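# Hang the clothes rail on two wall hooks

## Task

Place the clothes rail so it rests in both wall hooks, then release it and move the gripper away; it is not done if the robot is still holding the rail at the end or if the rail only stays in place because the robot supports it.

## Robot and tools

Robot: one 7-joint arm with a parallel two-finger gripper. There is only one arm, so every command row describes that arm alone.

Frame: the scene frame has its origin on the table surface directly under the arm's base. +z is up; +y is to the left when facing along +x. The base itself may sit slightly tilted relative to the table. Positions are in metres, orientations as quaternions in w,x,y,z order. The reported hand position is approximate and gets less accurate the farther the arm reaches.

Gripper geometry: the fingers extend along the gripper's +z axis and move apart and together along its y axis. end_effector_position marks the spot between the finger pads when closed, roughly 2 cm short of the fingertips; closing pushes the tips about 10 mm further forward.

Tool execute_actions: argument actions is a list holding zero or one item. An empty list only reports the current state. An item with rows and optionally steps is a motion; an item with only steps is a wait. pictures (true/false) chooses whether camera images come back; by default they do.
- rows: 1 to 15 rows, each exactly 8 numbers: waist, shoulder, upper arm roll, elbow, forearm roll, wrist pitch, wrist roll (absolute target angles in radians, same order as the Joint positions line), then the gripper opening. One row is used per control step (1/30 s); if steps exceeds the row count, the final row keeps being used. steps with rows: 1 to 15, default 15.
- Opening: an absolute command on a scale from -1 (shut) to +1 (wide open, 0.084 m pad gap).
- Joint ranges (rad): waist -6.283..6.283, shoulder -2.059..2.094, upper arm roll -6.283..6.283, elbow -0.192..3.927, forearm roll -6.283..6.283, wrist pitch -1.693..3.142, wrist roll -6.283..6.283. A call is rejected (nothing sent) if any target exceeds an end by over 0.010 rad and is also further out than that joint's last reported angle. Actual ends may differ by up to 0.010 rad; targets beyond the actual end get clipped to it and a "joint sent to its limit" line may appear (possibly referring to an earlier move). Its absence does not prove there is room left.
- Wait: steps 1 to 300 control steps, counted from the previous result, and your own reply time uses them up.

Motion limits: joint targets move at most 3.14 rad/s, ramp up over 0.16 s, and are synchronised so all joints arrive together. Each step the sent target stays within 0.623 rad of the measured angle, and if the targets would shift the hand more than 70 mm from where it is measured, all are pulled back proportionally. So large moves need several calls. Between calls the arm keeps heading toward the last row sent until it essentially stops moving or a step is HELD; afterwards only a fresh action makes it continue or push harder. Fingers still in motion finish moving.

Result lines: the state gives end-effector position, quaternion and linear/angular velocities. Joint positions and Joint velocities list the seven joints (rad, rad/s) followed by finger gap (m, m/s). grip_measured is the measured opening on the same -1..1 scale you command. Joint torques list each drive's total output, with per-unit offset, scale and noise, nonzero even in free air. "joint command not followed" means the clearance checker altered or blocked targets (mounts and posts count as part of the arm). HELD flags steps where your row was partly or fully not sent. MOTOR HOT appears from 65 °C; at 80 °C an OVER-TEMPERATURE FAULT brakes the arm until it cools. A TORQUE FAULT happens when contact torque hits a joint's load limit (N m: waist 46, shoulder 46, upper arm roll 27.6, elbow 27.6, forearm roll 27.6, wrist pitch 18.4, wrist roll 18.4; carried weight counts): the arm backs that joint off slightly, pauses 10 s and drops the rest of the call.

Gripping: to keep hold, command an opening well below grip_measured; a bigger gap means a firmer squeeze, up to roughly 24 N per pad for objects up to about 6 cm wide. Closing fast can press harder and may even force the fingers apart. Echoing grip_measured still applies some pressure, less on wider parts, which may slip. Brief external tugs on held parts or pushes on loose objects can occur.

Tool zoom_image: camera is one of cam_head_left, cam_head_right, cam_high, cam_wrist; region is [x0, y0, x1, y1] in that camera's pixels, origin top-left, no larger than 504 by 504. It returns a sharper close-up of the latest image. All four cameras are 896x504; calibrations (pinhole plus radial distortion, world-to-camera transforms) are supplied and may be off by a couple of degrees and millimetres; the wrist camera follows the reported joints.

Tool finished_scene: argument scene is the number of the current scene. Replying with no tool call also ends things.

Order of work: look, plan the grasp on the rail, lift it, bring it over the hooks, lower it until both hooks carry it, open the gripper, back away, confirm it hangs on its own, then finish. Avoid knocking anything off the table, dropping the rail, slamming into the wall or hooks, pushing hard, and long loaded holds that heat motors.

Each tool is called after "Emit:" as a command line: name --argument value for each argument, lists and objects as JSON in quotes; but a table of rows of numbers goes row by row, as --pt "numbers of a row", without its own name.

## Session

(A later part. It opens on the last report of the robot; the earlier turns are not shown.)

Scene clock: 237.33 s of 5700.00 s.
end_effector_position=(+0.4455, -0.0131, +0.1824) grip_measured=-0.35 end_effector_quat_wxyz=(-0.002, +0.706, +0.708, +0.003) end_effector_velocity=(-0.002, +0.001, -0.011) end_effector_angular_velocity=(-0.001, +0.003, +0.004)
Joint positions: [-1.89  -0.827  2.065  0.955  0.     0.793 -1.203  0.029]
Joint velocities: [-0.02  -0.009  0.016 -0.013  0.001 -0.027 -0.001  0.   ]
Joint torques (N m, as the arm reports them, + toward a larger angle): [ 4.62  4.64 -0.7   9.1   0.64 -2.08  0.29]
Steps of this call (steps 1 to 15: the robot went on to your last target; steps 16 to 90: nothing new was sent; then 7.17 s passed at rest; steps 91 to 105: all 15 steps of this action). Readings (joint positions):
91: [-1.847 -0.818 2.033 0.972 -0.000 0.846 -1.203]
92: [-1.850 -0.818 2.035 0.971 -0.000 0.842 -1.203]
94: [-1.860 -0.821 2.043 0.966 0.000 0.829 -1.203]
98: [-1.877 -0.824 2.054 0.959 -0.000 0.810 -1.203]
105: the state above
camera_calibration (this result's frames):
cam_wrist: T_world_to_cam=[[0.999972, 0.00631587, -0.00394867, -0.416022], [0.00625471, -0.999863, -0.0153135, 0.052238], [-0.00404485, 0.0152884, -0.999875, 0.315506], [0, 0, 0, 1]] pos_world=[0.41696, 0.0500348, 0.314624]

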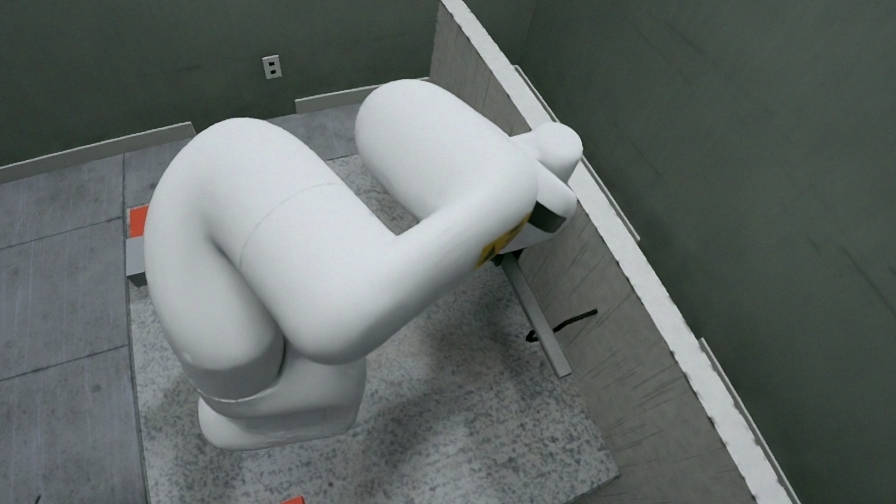

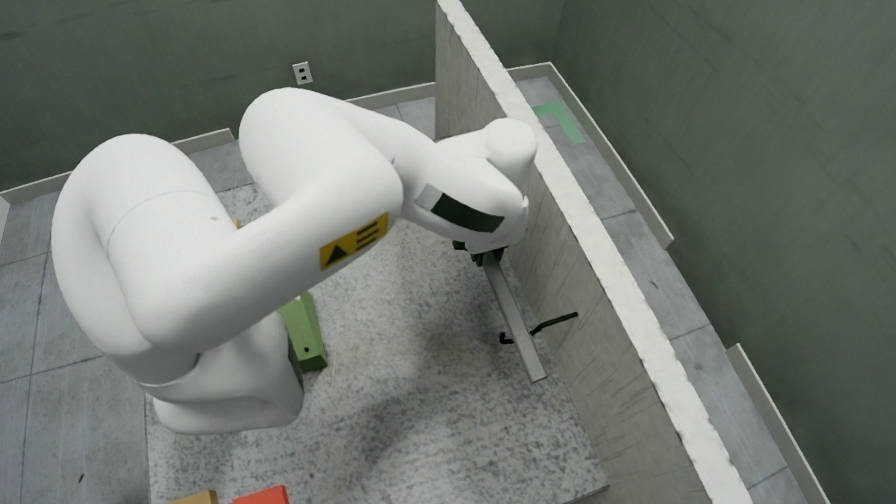

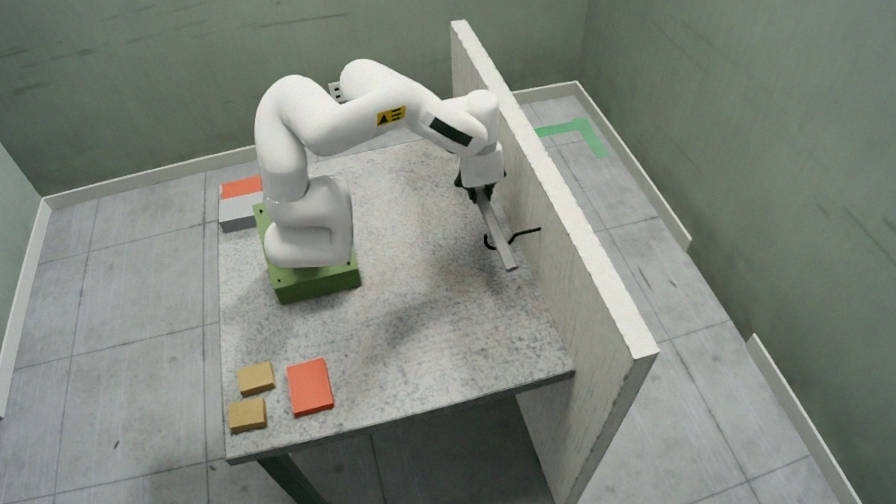

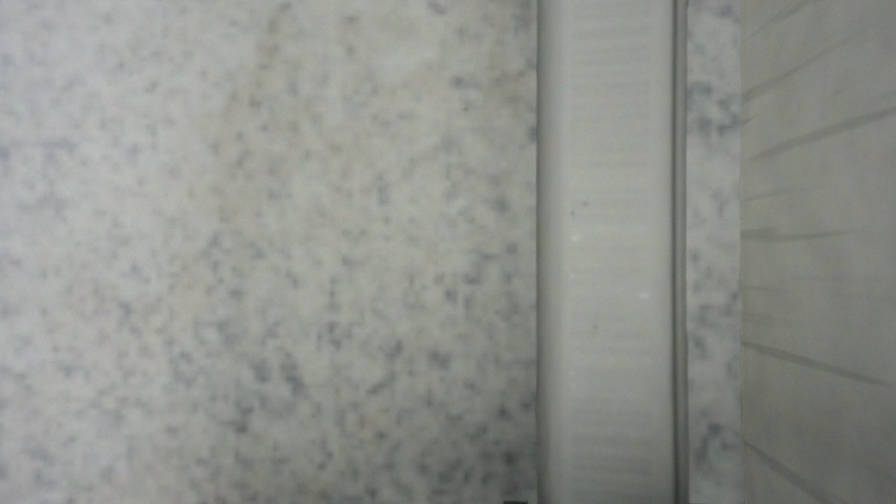

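Contact, inside the bowl on the wall side. Release and rise.

Emit:
execute_actions --actions '[{"rows":[[-1.88,-0.825,2.058,0.958,0,0.8,-1.203,-0.4],[-1.88,-0.825,2.058,0.958,0,0.8,-1.203,-0.4],[-1.88,-0.825,2.058,0.958,0,0.8,-1.203,-0.4],[-1.88,-0.825,2.058,0.958,0,0.8,-1.203,-0.3],[-1.88,-0.825,2.058,0.958,0,0.8,-1.203,-0.2],[-1.88,-0.825,2.058,0.958,0,0.8,-1.203,-0.1],[-1.88,-0.825,2.058,0.958,0,0.8,-1.203,0.1],[-1.88,-0.825,2.058,0.958,0,0.8,-1.203,0.4]]}]' --pictures false

Emit:
execute_actions --actions '[{"rows":[[-1.72,-0.79,1.94,1.03,0,0.99,-1.203,0.4]]}]' --pictures false

Emit:
execute_actions --actions '[{"rows":[[-1.15,-0.84,1.38,0.86,0,1.25,-1.37,1]]}]' --pictures false

Emit:
execute_actions --actions '[{"rows":[[-0.818,-0.944,1.03,0.632,0,1.298,-1.5,1]]}]'

Scene clock: 249.63 s of 5700.00 s.
end_effector_position=(+0.4452, -0.0139, +0.1854) grip_measured=+0.39 end_effector_quat_wxyz=(-0.001, +0.707, +0.708, +0.003) end_effector_velocity=(+0.006, +0.005, +0.007) end_effector_angular_velocity=(+0.011, -0.020, +0.004)
Joint positions: [-1.881 -0.826  2.058  0.956 -0.     0.801 -1.203  0.061]
Joint velocities: [ 0.005  0.004  0.001  0.011  0.001 -0.006 -0.001 -0.   ]
Joint torques (N m, as the arm reports them, + toward a larger angle): [ 9.53  8.12 -1.21 13.1   0.7  -2.01  0.09]
Steps of this call (steps 1 to 15: the robot went on to your last target; steps 16 to 90: nothing new was sent; then 8.80 s passed at rest; steps 91 to 105: all 15 steps of this action). Readings (joint positions):
91: [-1.894 -0.829 2.066 0.952 0.000 0.791 -1.203]
92: [-1.892 -0.829 2.064 0.952 -0.000 0.793 -1.203]
94: [-1.888 -0.828 2.059 0.951 -0.000 0.798 -1.203]
98: [-1.886 -0.828 2.057 0.947 -0.001 0.804 -1.203]
105: the state above

Scene clock: 250.13 s of 5700.00 s.
end_effector_position=(+0.4427, -0.0194, +0.2548) grip_measured=+0.39 end_effector_quat_wxyz=(+0.007, +0.709, +0.706, +0.001) end_effector_velocity=(+0.000, -0.001, +0.013) end_effector_angular_velocity=(-0.000, -0.004, -0.002)
Joint positions: [-1.723 -0.791  1.942  1.027 -0.     0.987 -1.203  0.061]
Joint velocities: [ 0.023  0.004 -0.018  0.017  0.     0.031 -0.     0.   ]
Joint torques (N m, as the arm reports them, + toward a larger angle): [ 8.38  6.04 -1.37 13.81  0.56 -2.04  0.44]
Steps of this call (steps 1 to 15: all 15 steps of this action). Readings (joint positions):
1: [-1.881 -0.826 2.058 0.957 -0.000 0.801 -1.203]
2: [-1.878 -0.825 2.055 0.958 -0.000 0.805 -1.203]
4: [-1.847 -0.819 2.030 0.969 -0.000 0.847 -1.203]
8: [-1.747 -0.795 1.963 1.023 0.000 0.951 -1.203]
15: the state above

Scene clock: 250.63 s of 5700.00 s.
end_effector_position=(+0.3690, -0.1093, +0.3344) grip_measured=+1.00 end_effector_quat_wxyz=(+0.030, +0.710, +0.703, -0.022) end_effector_velocity=(-0.096, -0.072, +0.065) end_effector_angular_velocity=(+0.063, +0.025, +0.009)
Joint positions: [-1.197 -0.836  1.427  0.876 -0.     1.227 -1.355  0.084]
Joint velocities: [ 0.533 -0.047 -0.52  -0.162  0.001  0.246 -0.16  -0.   ]
Joint torques (N m, as the arm reports them, + toward a larger angle): [ 0.4   1.04  1.01 13.25  0.53 -2.45  0.66]
Steps of this call (steps 1 to 15: all 15 steps of this action). Readings (joint positions):
1: [-1.723 -0.791 1.941 1.028 -0.000 0.988 -1.203]
2: [-1.718 -0.791 1.937 1.027 0.000 0.991 -1.204]
4: [-1.678 -0.795 1.897 1.014 0.000 1.010 -1.217]
8: [-1.489 -0.811 1.712 0.960 -0.000 1.095 -1.271]
15: the state above

Scene clock: 251.13 s of 5700.00 s.
end_effector_position=(+0.2921, -0.1644, +0.3306) grip_measured=+1.00 end_effector_quat_wxyz=(+0.002, +0.708, +0.707, -0.002) end_effector_velocity=(-0.018, -0.008, -0.004) end_effector_angular_velocity=(+0.039, -0.002, +0.013)
Joint positions: [-0.828 -0.941  1.041  0.638  0.     1.296 -1.496  0.084]
Joint velocities: [ 0.091 -0.026 -0.097 -0.058  0.001  0.014 -0.039  0.   ]
Joint torques (N m, as the arm reports them, + toward a larger angle): [ 2.15 -1.56 -0.28 14.65  0.54 -1.98  0.39]
Steps of this call (steps 1 to 15: all 15 steps of this action). Readings (joint positions):
1: [-1.183 -0.837 1.413 0.871 -0.000 1.234 -1.360]
2: [-1.170 -0.839 1.400 0.865 0.000 1.239 -1.364]
4: [-1.121 -0.852 1.349 0.834 0.000 1.249 -1.384]
8: [-0.936 -0.909 1.154 0.710 -0.000 1.279 -1.454]
15: the state above
camera_calibration (this result's frames):
cam_wrist: T_world_to_cam=[[0.999982, 0.00283979, -0.00537392, -0.261161], [0.0028253, -0.999992, -0.00270196, -0.0989909], [-0.00538155, 0.00268673, -0.999982, 0.463762], [0, 0, 0, 1]] pos_world=[0.263932, -0.0994945, 0.462083]

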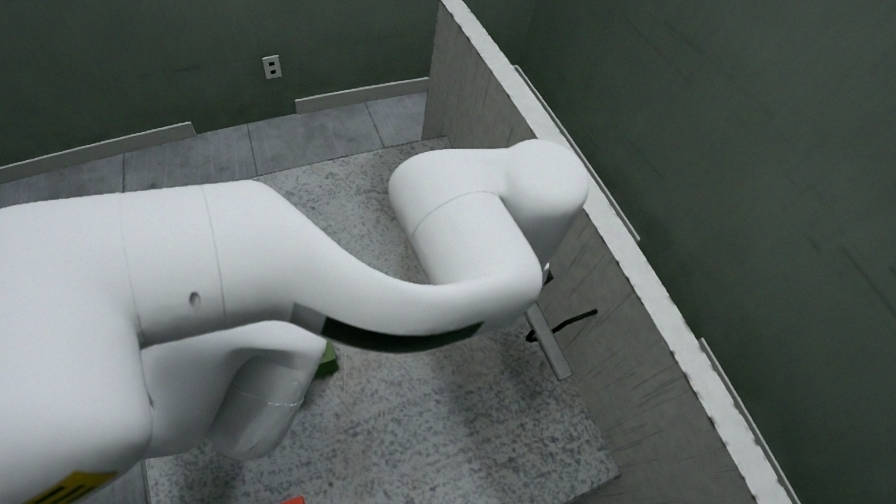

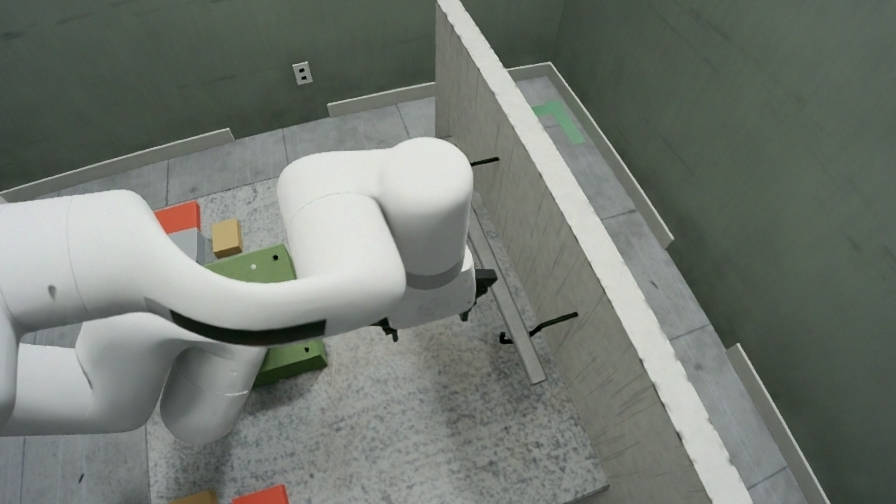

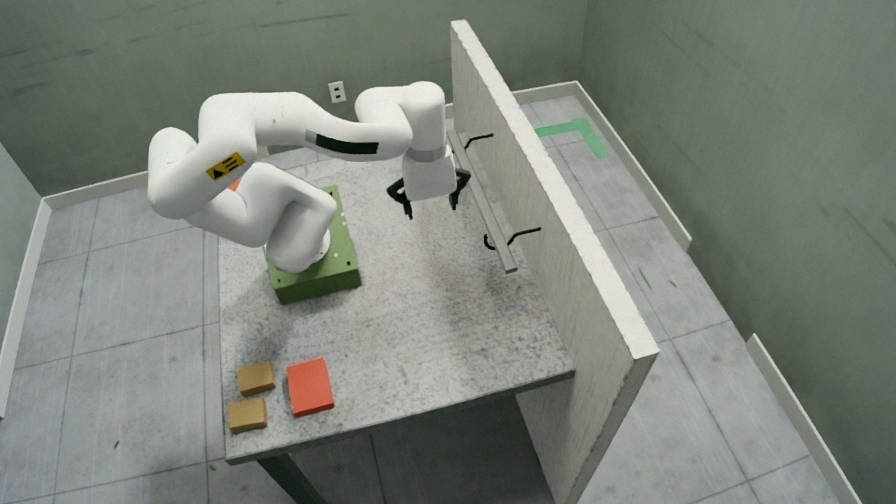

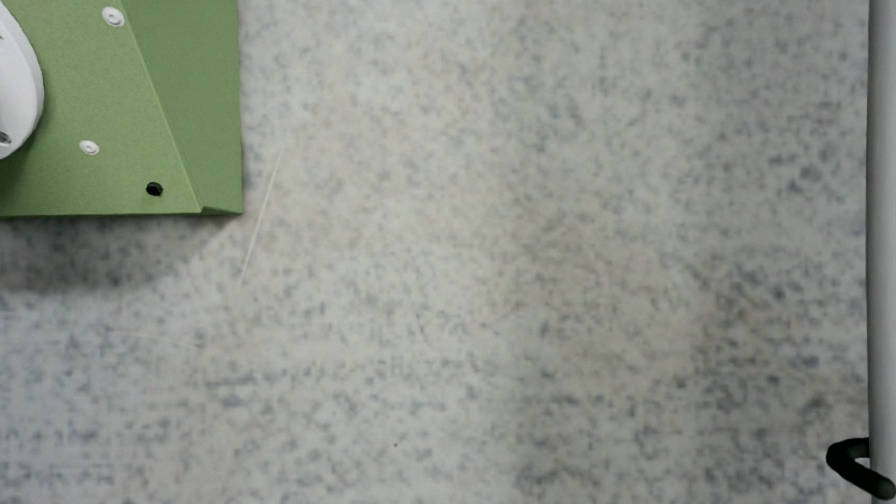

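Emit:
finished_scene --scene 1

The scene is finished: the task was done.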